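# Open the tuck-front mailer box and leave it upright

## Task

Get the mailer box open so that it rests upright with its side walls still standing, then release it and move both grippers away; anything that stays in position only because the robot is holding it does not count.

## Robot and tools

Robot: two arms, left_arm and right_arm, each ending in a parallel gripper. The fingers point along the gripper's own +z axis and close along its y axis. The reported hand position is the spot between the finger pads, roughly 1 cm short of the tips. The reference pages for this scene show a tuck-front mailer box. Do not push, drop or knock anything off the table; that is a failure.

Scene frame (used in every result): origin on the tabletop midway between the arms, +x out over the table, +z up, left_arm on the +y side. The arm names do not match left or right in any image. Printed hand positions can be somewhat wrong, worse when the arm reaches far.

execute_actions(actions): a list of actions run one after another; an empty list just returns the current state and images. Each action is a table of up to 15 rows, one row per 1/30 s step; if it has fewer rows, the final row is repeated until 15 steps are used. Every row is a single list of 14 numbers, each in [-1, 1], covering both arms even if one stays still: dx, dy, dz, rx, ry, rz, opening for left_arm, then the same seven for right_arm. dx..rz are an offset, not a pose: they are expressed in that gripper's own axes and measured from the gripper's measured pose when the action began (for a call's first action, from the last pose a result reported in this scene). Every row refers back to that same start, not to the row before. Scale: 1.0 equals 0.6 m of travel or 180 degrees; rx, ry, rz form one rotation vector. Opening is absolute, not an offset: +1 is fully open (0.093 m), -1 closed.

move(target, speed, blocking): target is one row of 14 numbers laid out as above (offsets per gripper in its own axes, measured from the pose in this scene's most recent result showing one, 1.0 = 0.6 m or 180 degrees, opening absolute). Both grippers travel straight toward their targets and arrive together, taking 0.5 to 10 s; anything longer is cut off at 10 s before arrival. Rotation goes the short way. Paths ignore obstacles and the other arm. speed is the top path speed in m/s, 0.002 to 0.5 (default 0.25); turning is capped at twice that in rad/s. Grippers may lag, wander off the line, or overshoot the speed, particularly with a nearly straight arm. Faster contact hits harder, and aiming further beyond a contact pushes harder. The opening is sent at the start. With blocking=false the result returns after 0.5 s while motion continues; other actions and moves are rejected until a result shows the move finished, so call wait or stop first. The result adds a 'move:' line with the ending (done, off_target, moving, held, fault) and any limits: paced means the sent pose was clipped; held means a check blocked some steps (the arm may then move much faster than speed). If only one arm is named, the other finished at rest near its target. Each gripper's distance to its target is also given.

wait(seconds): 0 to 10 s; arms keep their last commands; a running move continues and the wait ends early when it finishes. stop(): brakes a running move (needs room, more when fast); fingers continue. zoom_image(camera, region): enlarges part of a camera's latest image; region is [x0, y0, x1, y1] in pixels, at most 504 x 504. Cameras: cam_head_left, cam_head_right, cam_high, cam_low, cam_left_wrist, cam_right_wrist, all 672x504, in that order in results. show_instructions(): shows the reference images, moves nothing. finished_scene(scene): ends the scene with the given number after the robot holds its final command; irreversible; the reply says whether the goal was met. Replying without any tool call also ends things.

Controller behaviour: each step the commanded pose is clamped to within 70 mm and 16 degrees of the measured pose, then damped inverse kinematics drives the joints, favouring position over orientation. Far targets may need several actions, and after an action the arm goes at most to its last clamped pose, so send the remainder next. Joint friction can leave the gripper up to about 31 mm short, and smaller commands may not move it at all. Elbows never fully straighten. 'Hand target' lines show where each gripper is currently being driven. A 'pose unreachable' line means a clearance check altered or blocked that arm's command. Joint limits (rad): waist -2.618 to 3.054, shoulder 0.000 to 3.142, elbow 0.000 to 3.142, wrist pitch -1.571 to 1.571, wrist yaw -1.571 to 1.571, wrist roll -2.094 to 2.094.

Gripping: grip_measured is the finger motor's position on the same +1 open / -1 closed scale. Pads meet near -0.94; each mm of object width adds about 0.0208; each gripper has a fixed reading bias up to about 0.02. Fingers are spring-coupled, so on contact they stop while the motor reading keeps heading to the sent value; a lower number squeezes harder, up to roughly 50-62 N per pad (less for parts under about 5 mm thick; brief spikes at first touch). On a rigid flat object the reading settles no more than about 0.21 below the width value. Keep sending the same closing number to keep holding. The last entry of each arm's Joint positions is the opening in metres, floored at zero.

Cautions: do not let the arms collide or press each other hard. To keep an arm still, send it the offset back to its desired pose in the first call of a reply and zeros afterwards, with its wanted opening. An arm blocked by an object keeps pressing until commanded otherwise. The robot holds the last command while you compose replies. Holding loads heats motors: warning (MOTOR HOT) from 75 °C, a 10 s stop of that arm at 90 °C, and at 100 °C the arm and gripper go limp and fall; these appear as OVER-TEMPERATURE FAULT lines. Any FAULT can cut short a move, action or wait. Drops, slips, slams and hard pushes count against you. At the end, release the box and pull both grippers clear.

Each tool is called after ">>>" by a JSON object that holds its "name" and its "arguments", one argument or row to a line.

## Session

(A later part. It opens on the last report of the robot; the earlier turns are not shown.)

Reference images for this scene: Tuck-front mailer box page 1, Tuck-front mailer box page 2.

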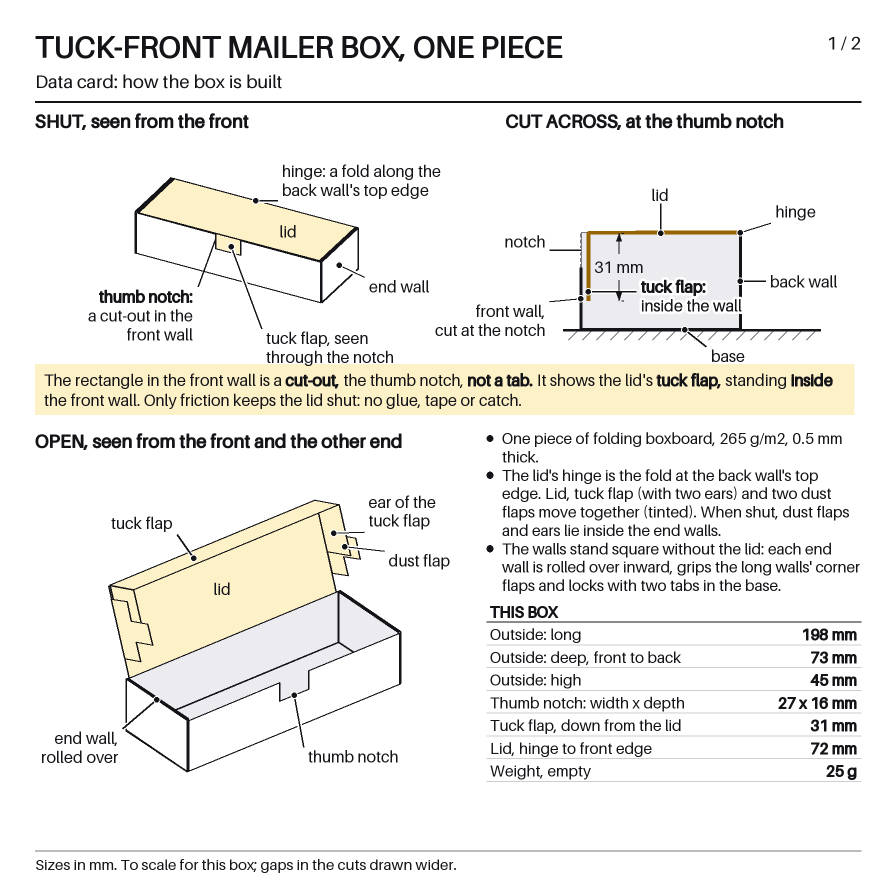

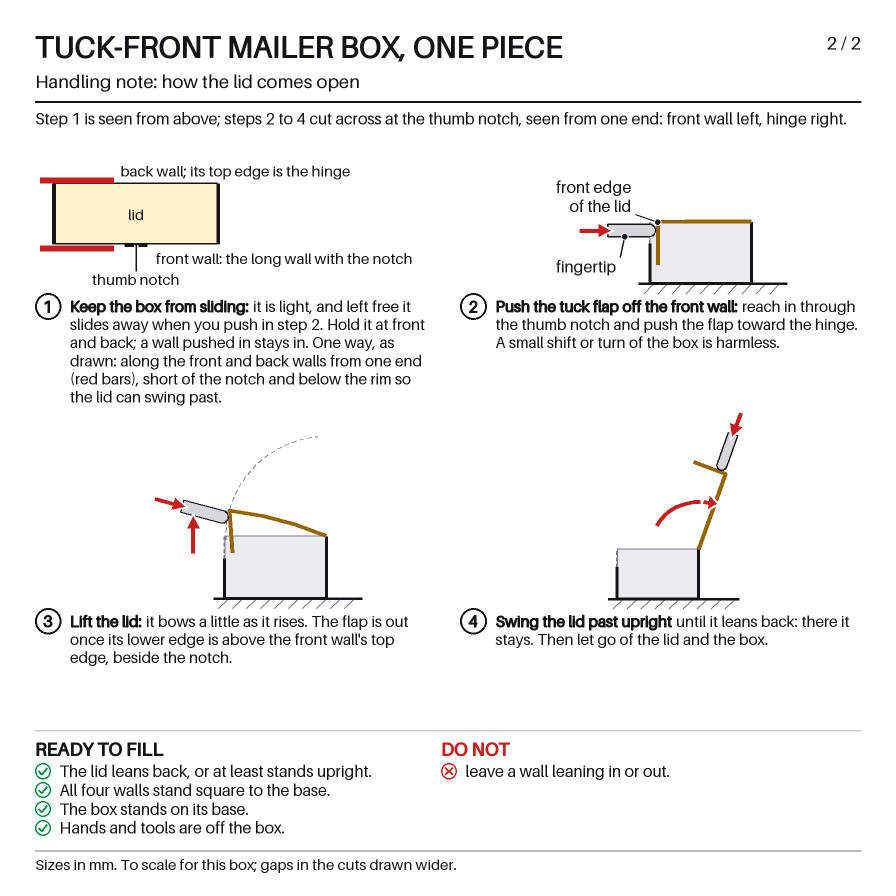

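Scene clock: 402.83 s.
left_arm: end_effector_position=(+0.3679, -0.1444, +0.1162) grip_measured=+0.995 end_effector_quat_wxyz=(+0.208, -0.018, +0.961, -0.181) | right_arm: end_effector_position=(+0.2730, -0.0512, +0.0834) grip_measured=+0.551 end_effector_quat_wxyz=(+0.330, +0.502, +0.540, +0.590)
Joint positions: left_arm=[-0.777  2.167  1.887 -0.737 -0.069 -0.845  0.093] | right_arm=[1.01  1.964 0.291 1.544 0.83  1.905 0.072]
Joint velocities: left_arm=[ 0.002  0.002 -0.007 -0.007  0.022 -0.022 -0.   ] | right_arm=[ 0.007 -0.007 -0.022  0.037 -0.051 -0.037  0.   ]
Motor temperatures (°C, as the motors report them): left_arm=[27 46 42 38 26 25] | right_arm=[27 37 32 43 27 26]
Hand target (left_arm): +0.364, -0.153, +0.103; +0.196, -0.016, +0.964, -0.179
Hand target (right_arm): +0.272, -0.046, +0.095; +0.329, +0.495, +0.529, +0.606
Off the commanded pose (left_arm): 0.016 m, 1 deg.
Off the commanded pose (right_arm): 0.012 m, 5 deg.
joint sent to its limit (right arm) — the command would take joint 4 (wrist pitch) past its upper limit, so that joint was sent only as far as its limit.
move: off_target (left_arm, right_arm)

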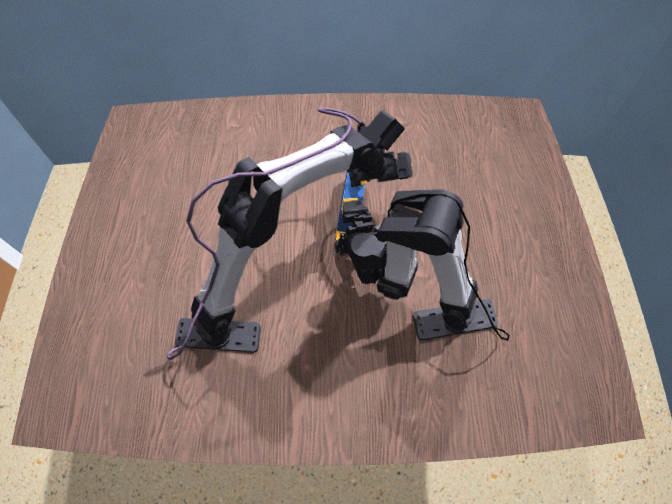

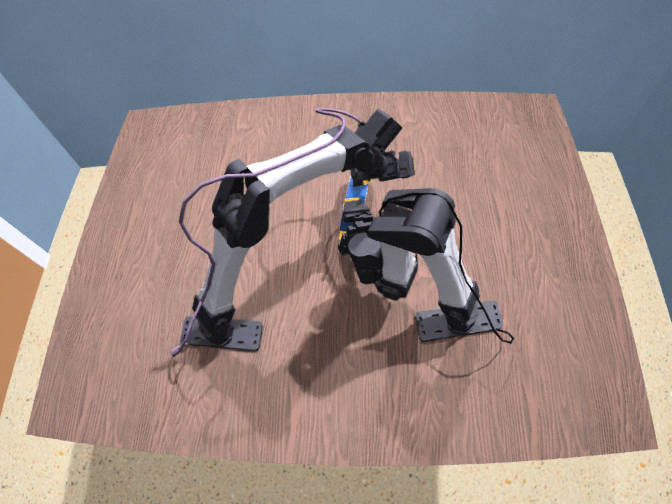

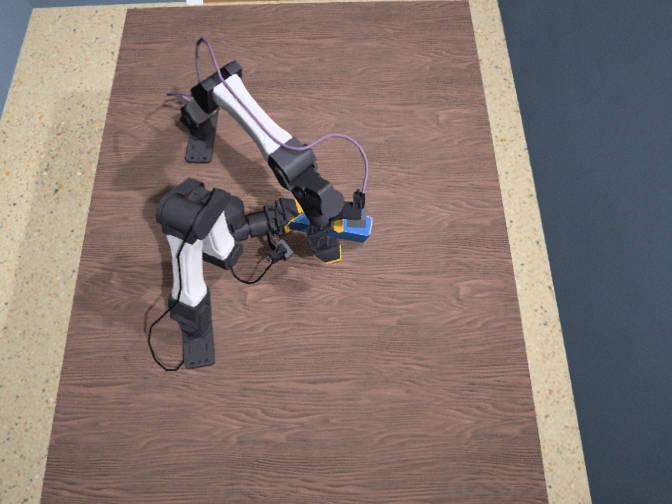

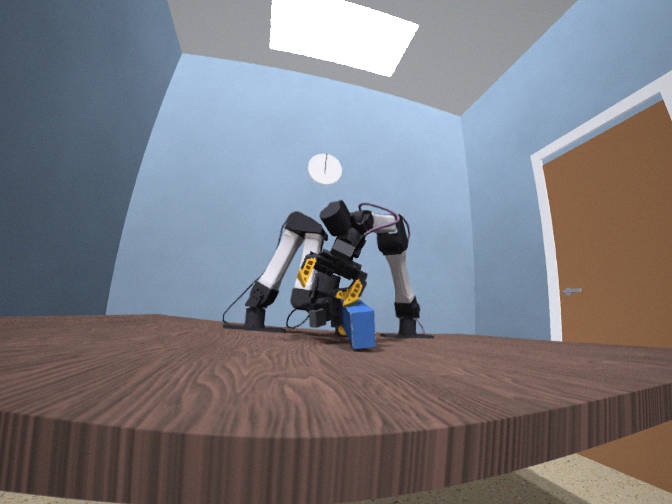

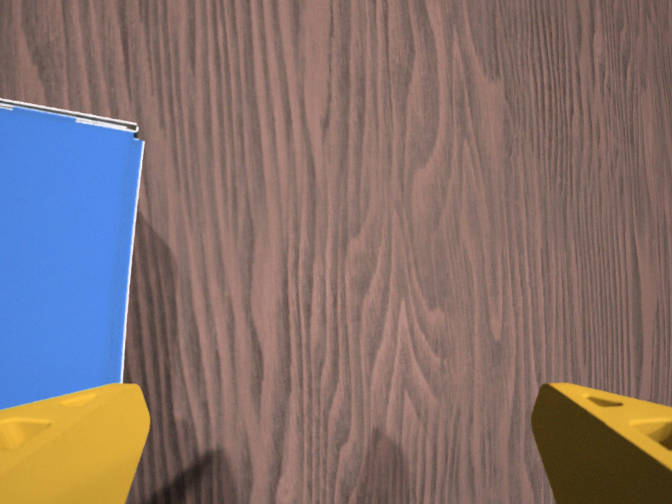

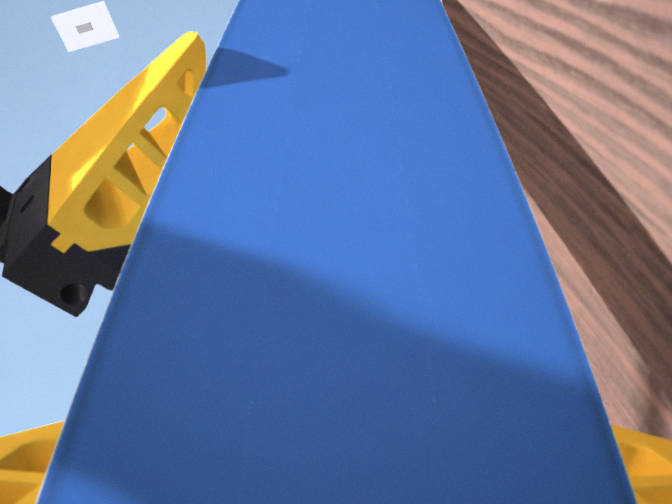

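>>> {"name": "move", "arguments": {
  "target": [0,0.05,-0.2,0,0,0,1,0,0,0,0,0,0,0.5],
  "speed": 0.1
}}

>>> {"name": "move", "arguments": {
  "target": [0,0,0,0,0,0,1,0,0,0,0.036,0.151,-0.588,0.5],
  "speed": 0.2
}}

Scene clock: 411.23 s.
left_arm: end_effector_position=(+0.3246, -0.0832, +0.2112) grip_measured=+0.995 end_effector_quat_wxyz=(+0.215, -0.018, +0.958, -0.188) | right_arm: end_effector_position=(+0.2730, -0.0514, +0.0822) grip_measured=+0.510 end_effector_quat_wxyz=(+0.330, +0.502, +0.542, +0.588)
Joint positions: left_arm=[-0.753  1.853  1.801 -0.941 -0.057 -0.824  0.093] | right_arm=[1.01  1.964 0.291 1.537 0.83  1.905 0.07 ]
Joint velocities: left_arm=[-0.012 -0.002  0.007  0.022  0.007 -0.037 -0.   ] | right_arm=[-0.017  0.012 -0.012 -0.022 -0.037 -0.022  0.   ]
Motor temperatures (°C, as the motors report them): left_arm=[27 45 42 38 26 25] | right_arm=[27 37 32 43 27 27]
Hand target (left_arm): +0.322, -0.075, +0.206; +0.207, -0.018, +0.961, -0.181
Hand target (right_arm): +0.273, -0.051, +0.083; +0.330, +0.502, +0.540, +0.590
Off the commanded pose (left_arm): 0.010 m, 1 deg.
Off the commanded pose (right_arm): 0.001 m, 0 deg.
move: done

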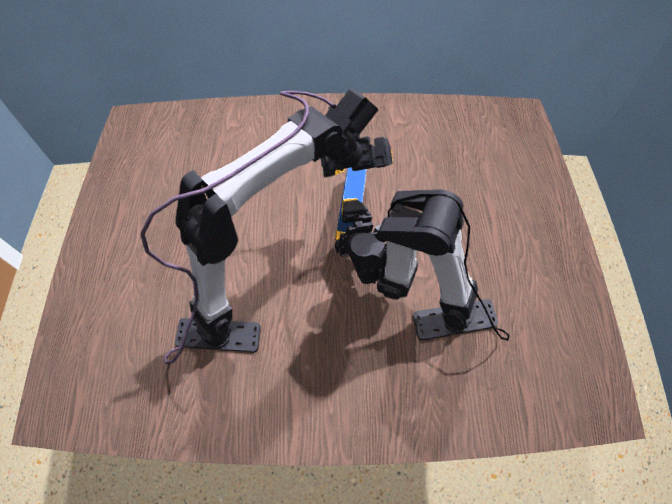

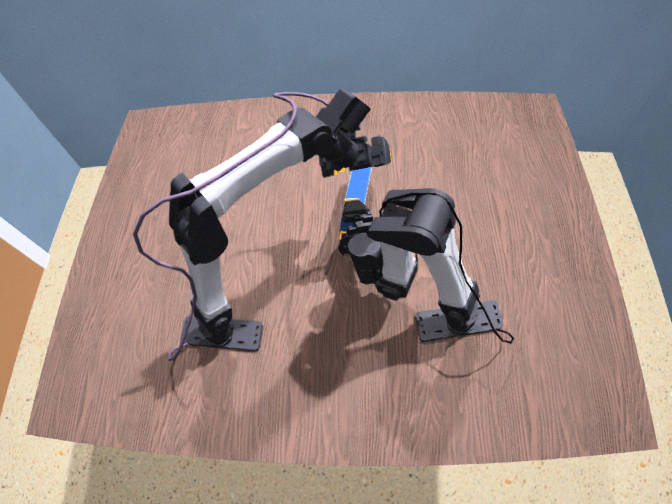

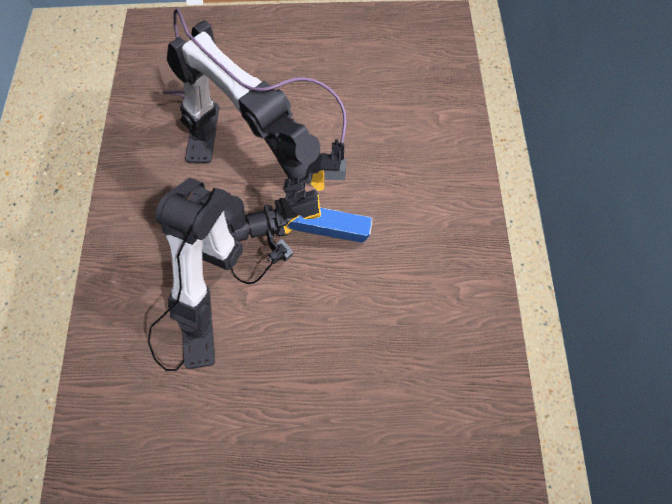

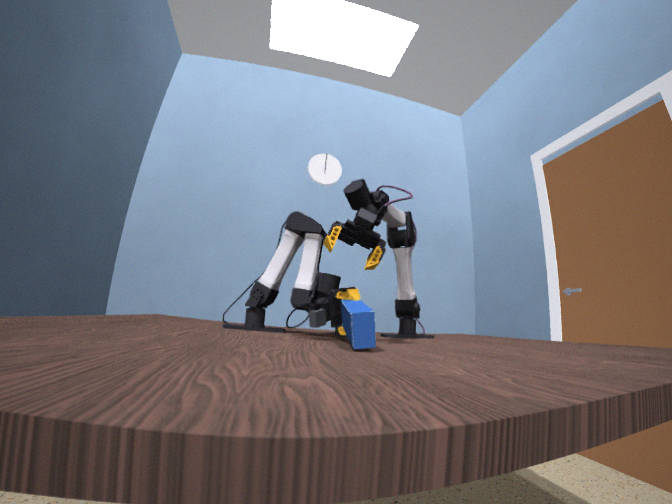

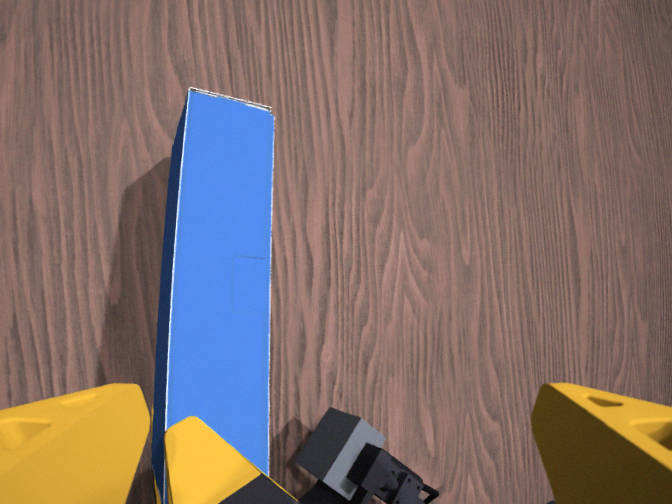

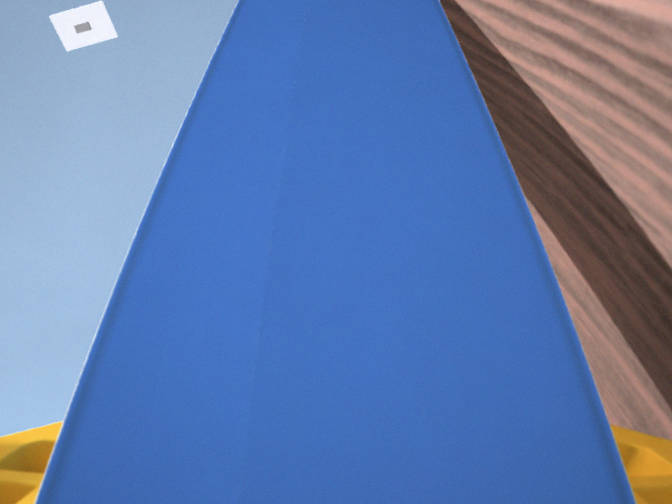

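Scene clock: 416.60 s.
left_arm: end_effector_position=(+0.3246, -0.0832, +0.2112) grip_measured=+0.995 end_effector_quat_wxyz=(+0.215, -0.018, +0.958, -0.188) | right_arm: end_effector_position=(+0.2660, -0.0563, +0.0654) grip_measured=+0.510 end_effector_quat_wxyz=(+0.505, -0.248, +0.815, +0.142)
Joint positions: left_arm=[-0.753  1.853  1.801 -0.941 -0.057 -0.824  0.093] | right_arm=[0.831 1.466 0.315 0.651 0.354 0.166 0.07 ]
Joint velocities: left_arm=[-0.002 -0.007  0.002 -0.037 -0.022  0.007  0.   ] | right_arm=[ 0.017  0.002  0.012 -0.168  0.051  0.051  0.001]
Motor temperatures (°C, as the motors report them): left_arm=[27 45 42 38 26 25] | right_arm=[27 37 32 43 27 27]
Hand target (left_arm): +0.325, -0.083, +0.211; +0.215, -0.018, +0.958, -0.188
Hand target (right_arm): +0.273, -0.051, +0.081; +0.521, -0.242, +0.805, +0.150
Off the commanded pose (left_arm): 0.000 m, 0 deg.
Off the commanded pose (right_arm): 0.019 m, 3 deg.
move: off_target (right_arm)

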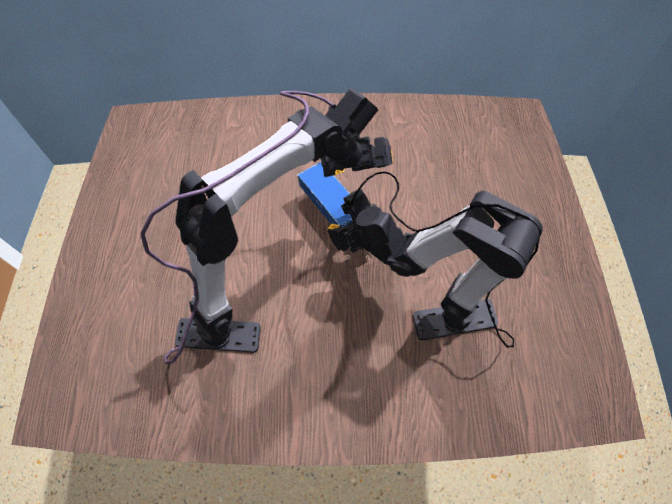

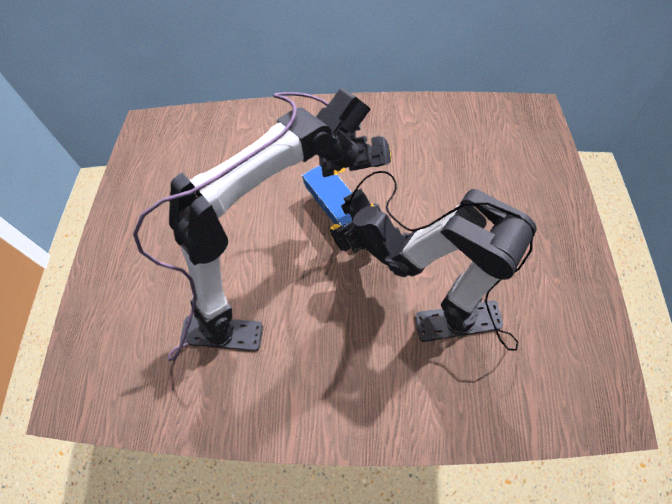

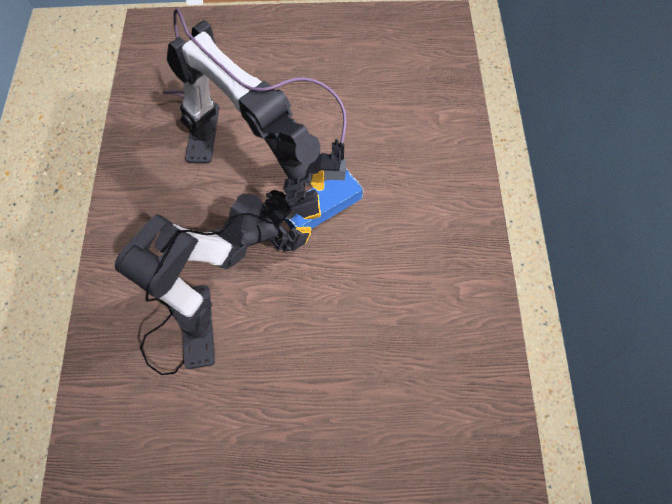

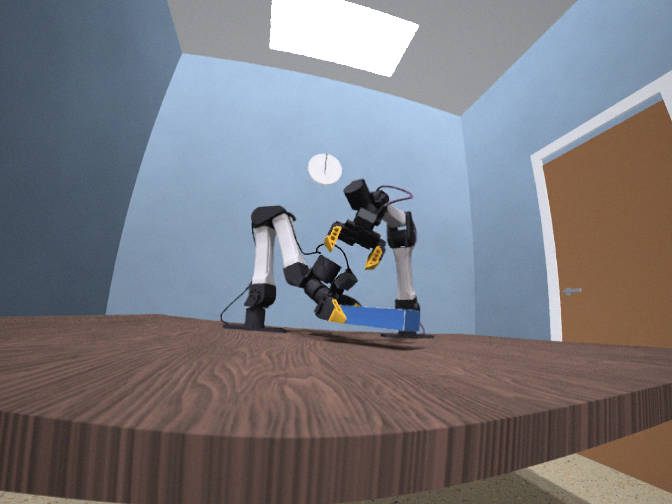

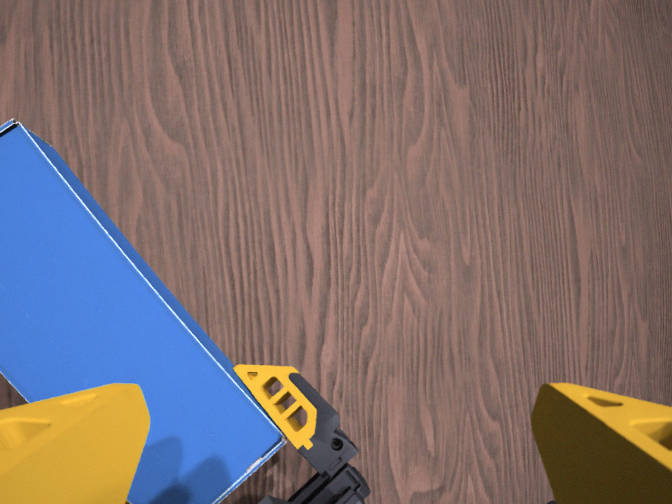

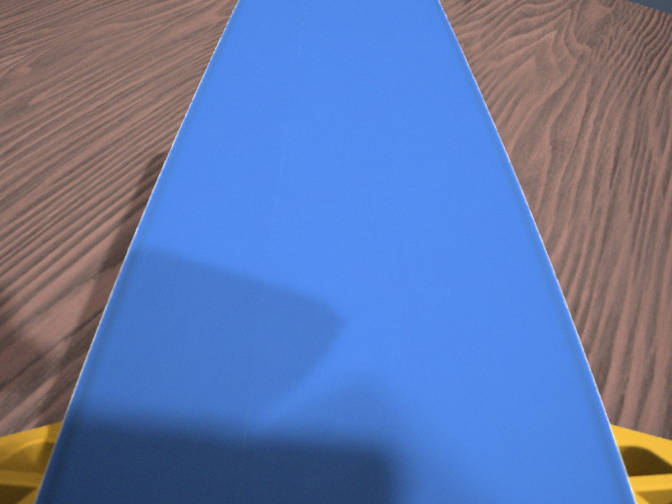

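>>> {"name": "move", "arguments": {
  "target": [0,0,0,-0.05,0.068,-0.181,1,-0.02,0,-0.01,0.05,0,-0.098,0.5],
  "speed": 0.15
}}

Scene clock: 429.47 s.
left_arm: end_effector_position=(+0.3202, -0.0842, +0.2147) grip_measured=+0.995 end_effector_quat_wxyz=(+0.056, -0.272, +0.946, -0.168) | right_arm: end_effector_position=(+0.2633, -0.0648, +0.0682) grip_measured=+0.509 end_effector_quat_wxyz=(+0.528, -0.331, +0.782, -0.005)
Joint positions: left_arm=[-0.716  2.123  2.307 -1.406  0.069 -1.339  0.093] | right_arm=[ 0.93   1.466  0.35   0.553  0.596 -0.068  0.07 ]
Joint velocities: left_arm=[-0.007 -0.007  0.007  0.022  0.037 -0.007 -0.001] | right_arm=[-0.007 -0.007 -0.017 -0.022 -0.066 -0.051 -0.002]
Motor temperatures (°C, as the motors report them): left_arm=[27 44 43 38 26 25] | right_arm=[27 37 34 43 27 26]
Hand target (left_arm): +0.325, -0.084, +0.212; +0.051, -0.281, +0.944, -0.166
Hand target (right_arm): +0.266, -0.056, +0.079; +0.539, -0.329, +0.775, -0.000
Off the commanded pose (left_arm): 0.006 m, 1 deg.
Off the commanded pose (right_arm): 0.014 m, 1 deg.
move: off_target (right_arm)

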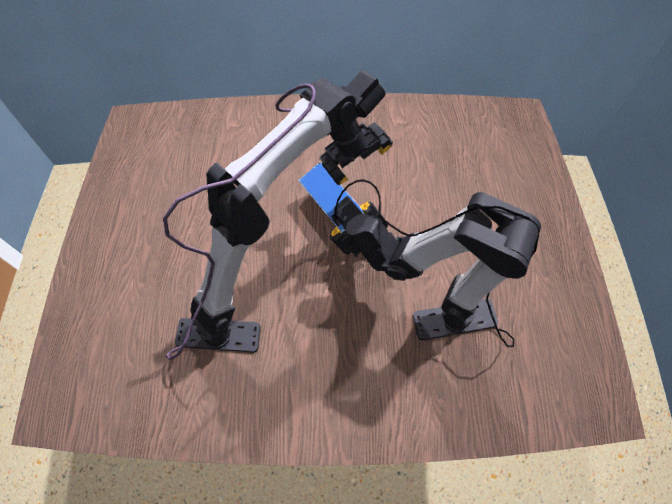

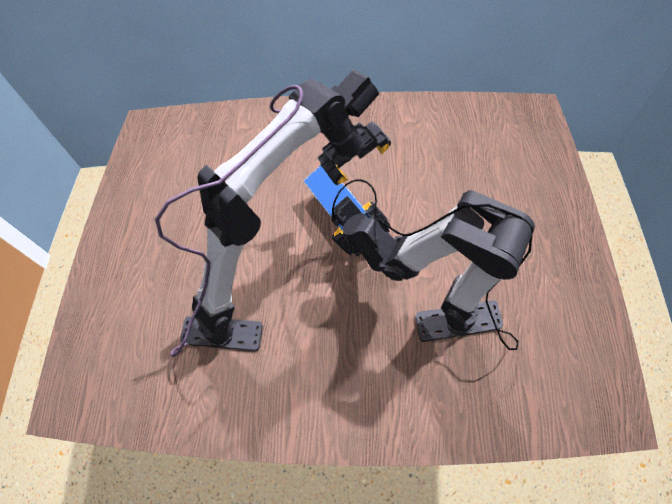

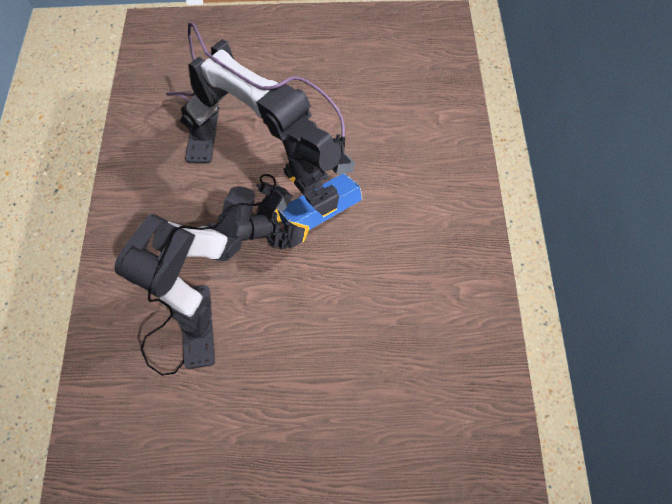

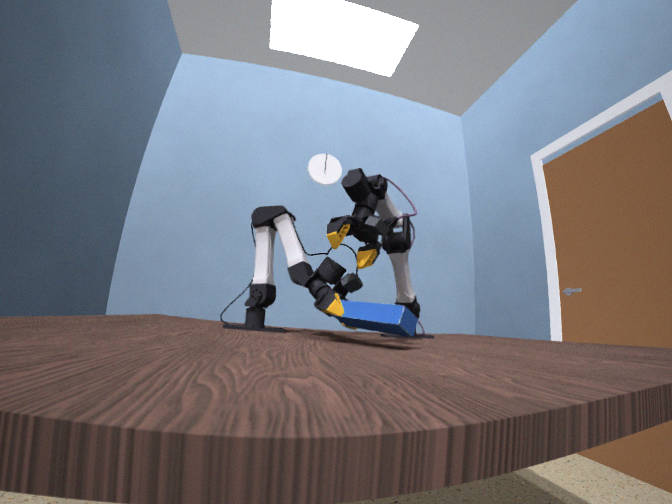

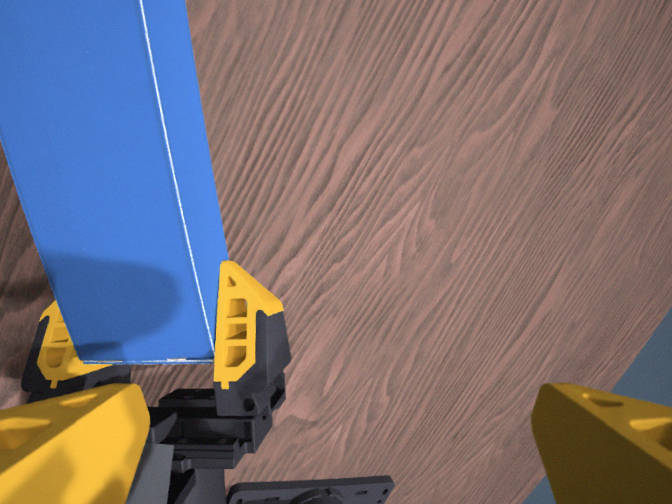

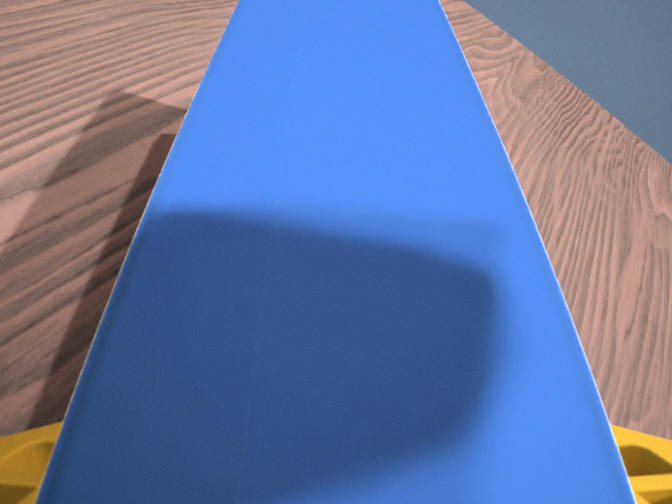

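>>> {"name": "move", "arguments": {
  "target": [-0.082,0.163,0.087,0,0,0,1,0,0,0,0,0,0,0.5],
  "speed": 0.08
}}

Scene clock: 433.37 s.
left_arm: end_effector_position=(+0.3258, +0.0006, +0.1276) grip_measured=+0.995 end_effector_quat_wxyz=(+0.053, -0.274, +0.947, -0.161) | right_arm: end_effector_position=(+0.2632, -0.0650, +0.0680) grip_measured=+0.509 end_effector_quat_wxyz=(+0.528, -0.331, +0.782, -0.006)
Joint positions: left_arm=[-0.538  1.847  1.564 -0.971  0.125 -1.172  0.093] | right_arm=[ 0.93   1.466  0.35   0.552  0.597 -0.069  0.07 ]
Joint velocities: left_arm=[ 0.022  0.012 -0.022 -0.022 -0.007 -0.007  0.   ] | right_arm=[-0.017 -0.002 -0.002  0.007 -0.022 -0.081 -0.001]
Motor temperatures (°C, as the motors report them): left_arm=[27 44 43 37 26 25] | right_arm=[27 37 34 43 27 26]
Hand target (left_arm): +0.324, +0.005, +0.131; +0.055, -0.272, +0.946, -0.167
Hand target (right_arm): +0.263, -0.065, +0.068; +0.528, -0.331, +0.782, -0.005
Off the commanded pose (left_arm): 0.007 m, 1 deg.
Off the commanded pose (right_arm): 0.000 m, 0 deg.
move: done

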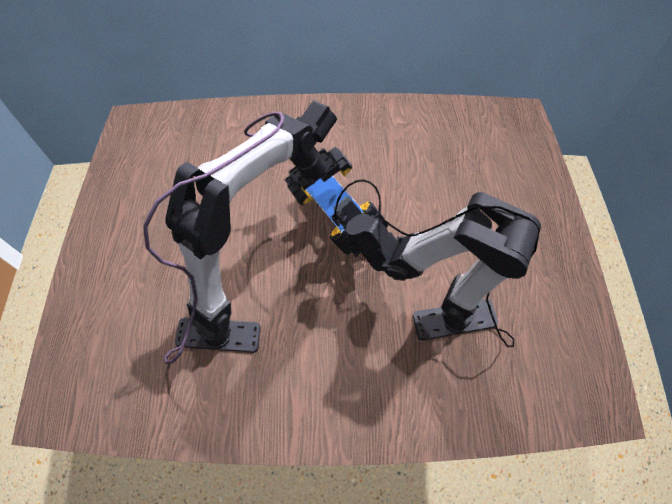

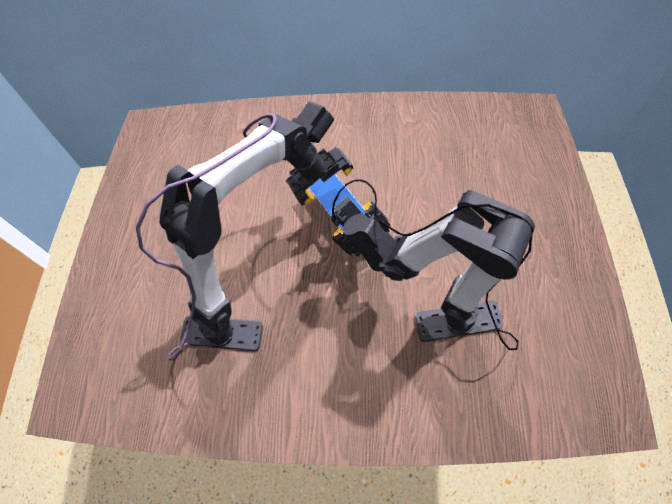

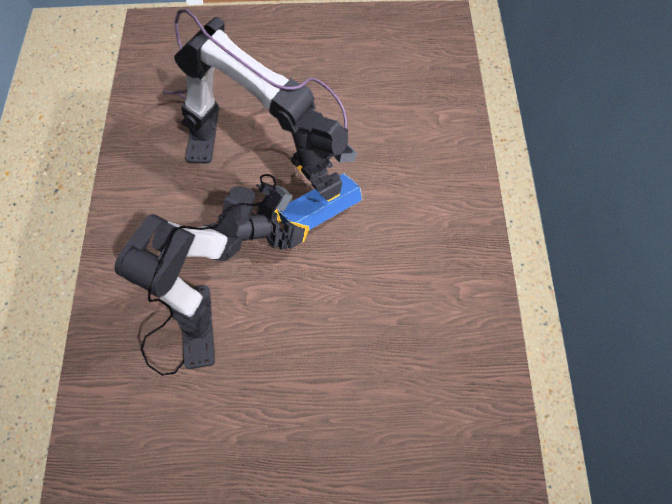

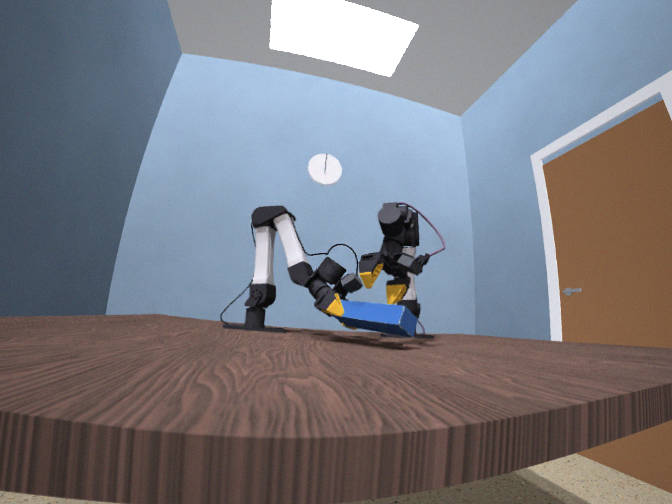

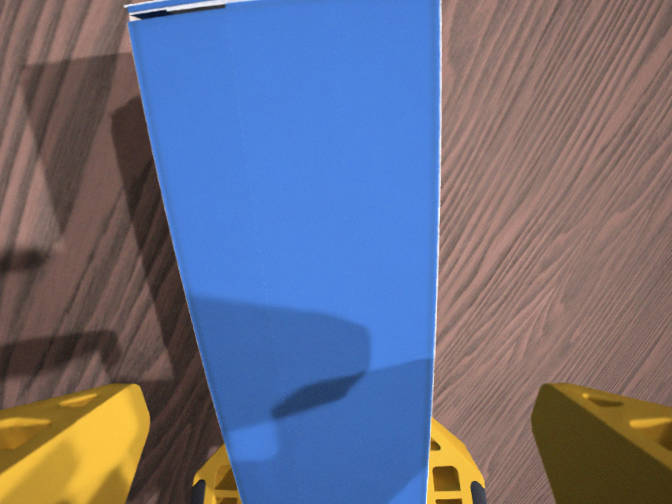

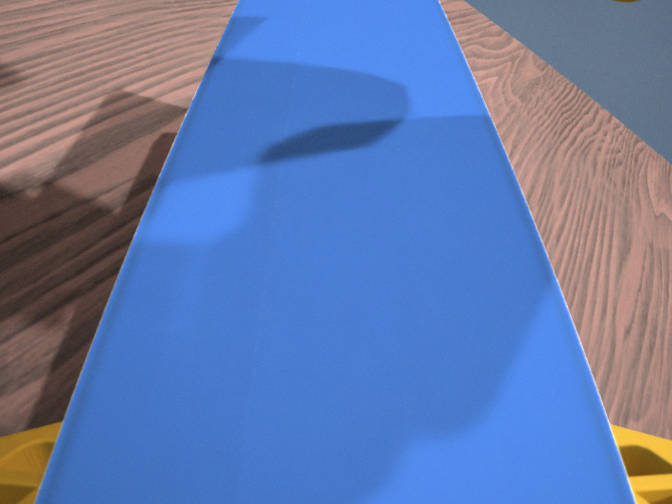

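>>> {"name": "move", "arguments": {
  "target": [0,0.005,0.065,0,0,-0.033,1,0,0,0,0,0,0,0.5],
  "speed": 0.04
}}

Scene clock: 438.53 s.
left_arm: end_effector_position=(+0.3370, -0.0070, +0.1058) grip_measured=+0.995 end_effector_quat_wxyz=(+0.054, -0.320, +0.929, -0.177) | right_arm: end_effector_position=(+0.2632, -0.0652, +0.0678) grip_measured=+0.509 end_effector_quat_wxyz=(+0.527, -0.331, +0.782, -0.006)
Joint positions: left_arm=[-0.538  1.877  1.506 -0.848  0.126 -1.276  0.093] | right_arm=[ 0.93   1.466  0.35   0.551  0.597 -0.069  0.07 ]
Joint velocities: left_arm=[-0.012  0.012 -0.007  0.081 -0.11  -0.022 -0.001] | right_arm=[-0.012 -0.007 -0.002  0.037  0.066  0.081  0.001]
Motor temperatures (°C, as the motors report them): left_arm=[27 44 42 37 26 25] | right_arm=[27 37 34 43 27 26]
Hand target (left_arm): +0.331, -0.008, +0.090; +0.044, -0.322, +0.931, -0.163
Hand target (right_arm): +0.263, -0.065, +0.068; +0.528, -0.331, +0.782, -0.006
Off the commanded pose (left_arm): 0.017 m, 2 deg.
Off the commanded pose (right_arm): 0.000 m, 0 deg.
move: off_target (left_arm)

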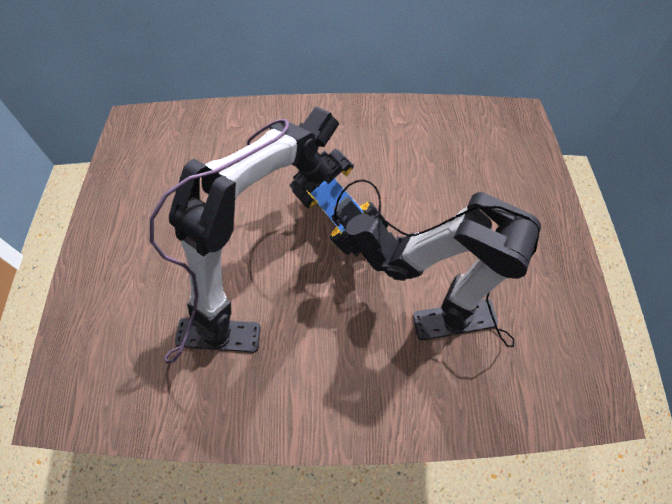

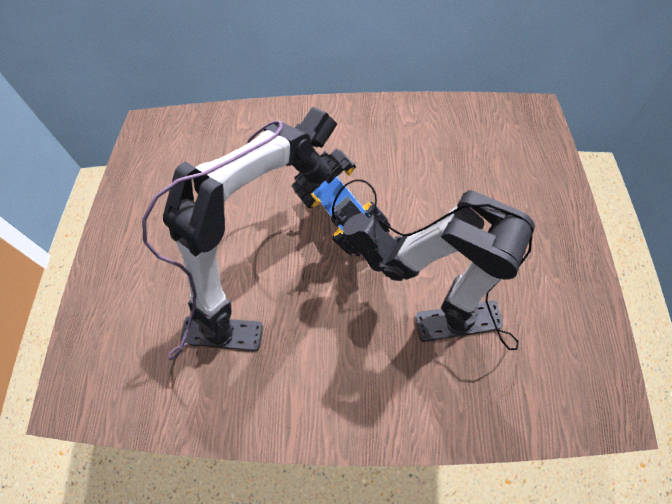

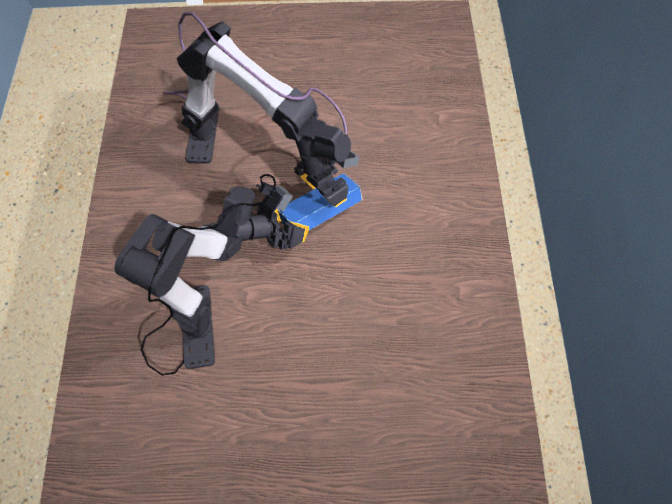

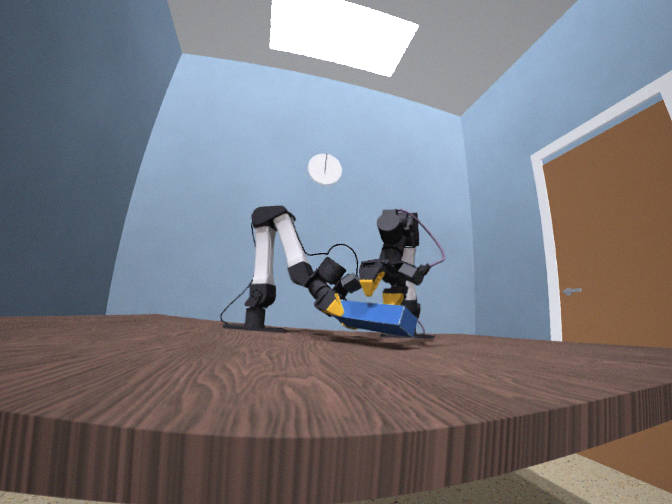

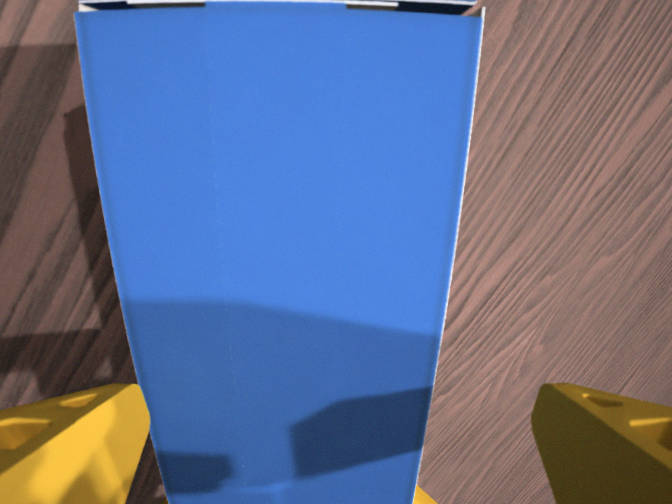

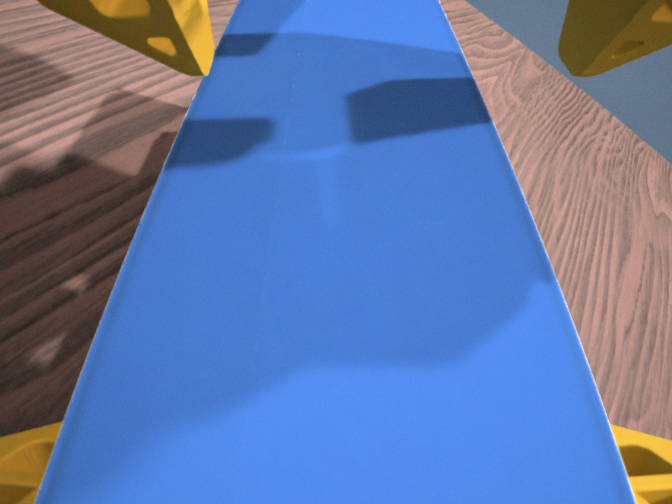

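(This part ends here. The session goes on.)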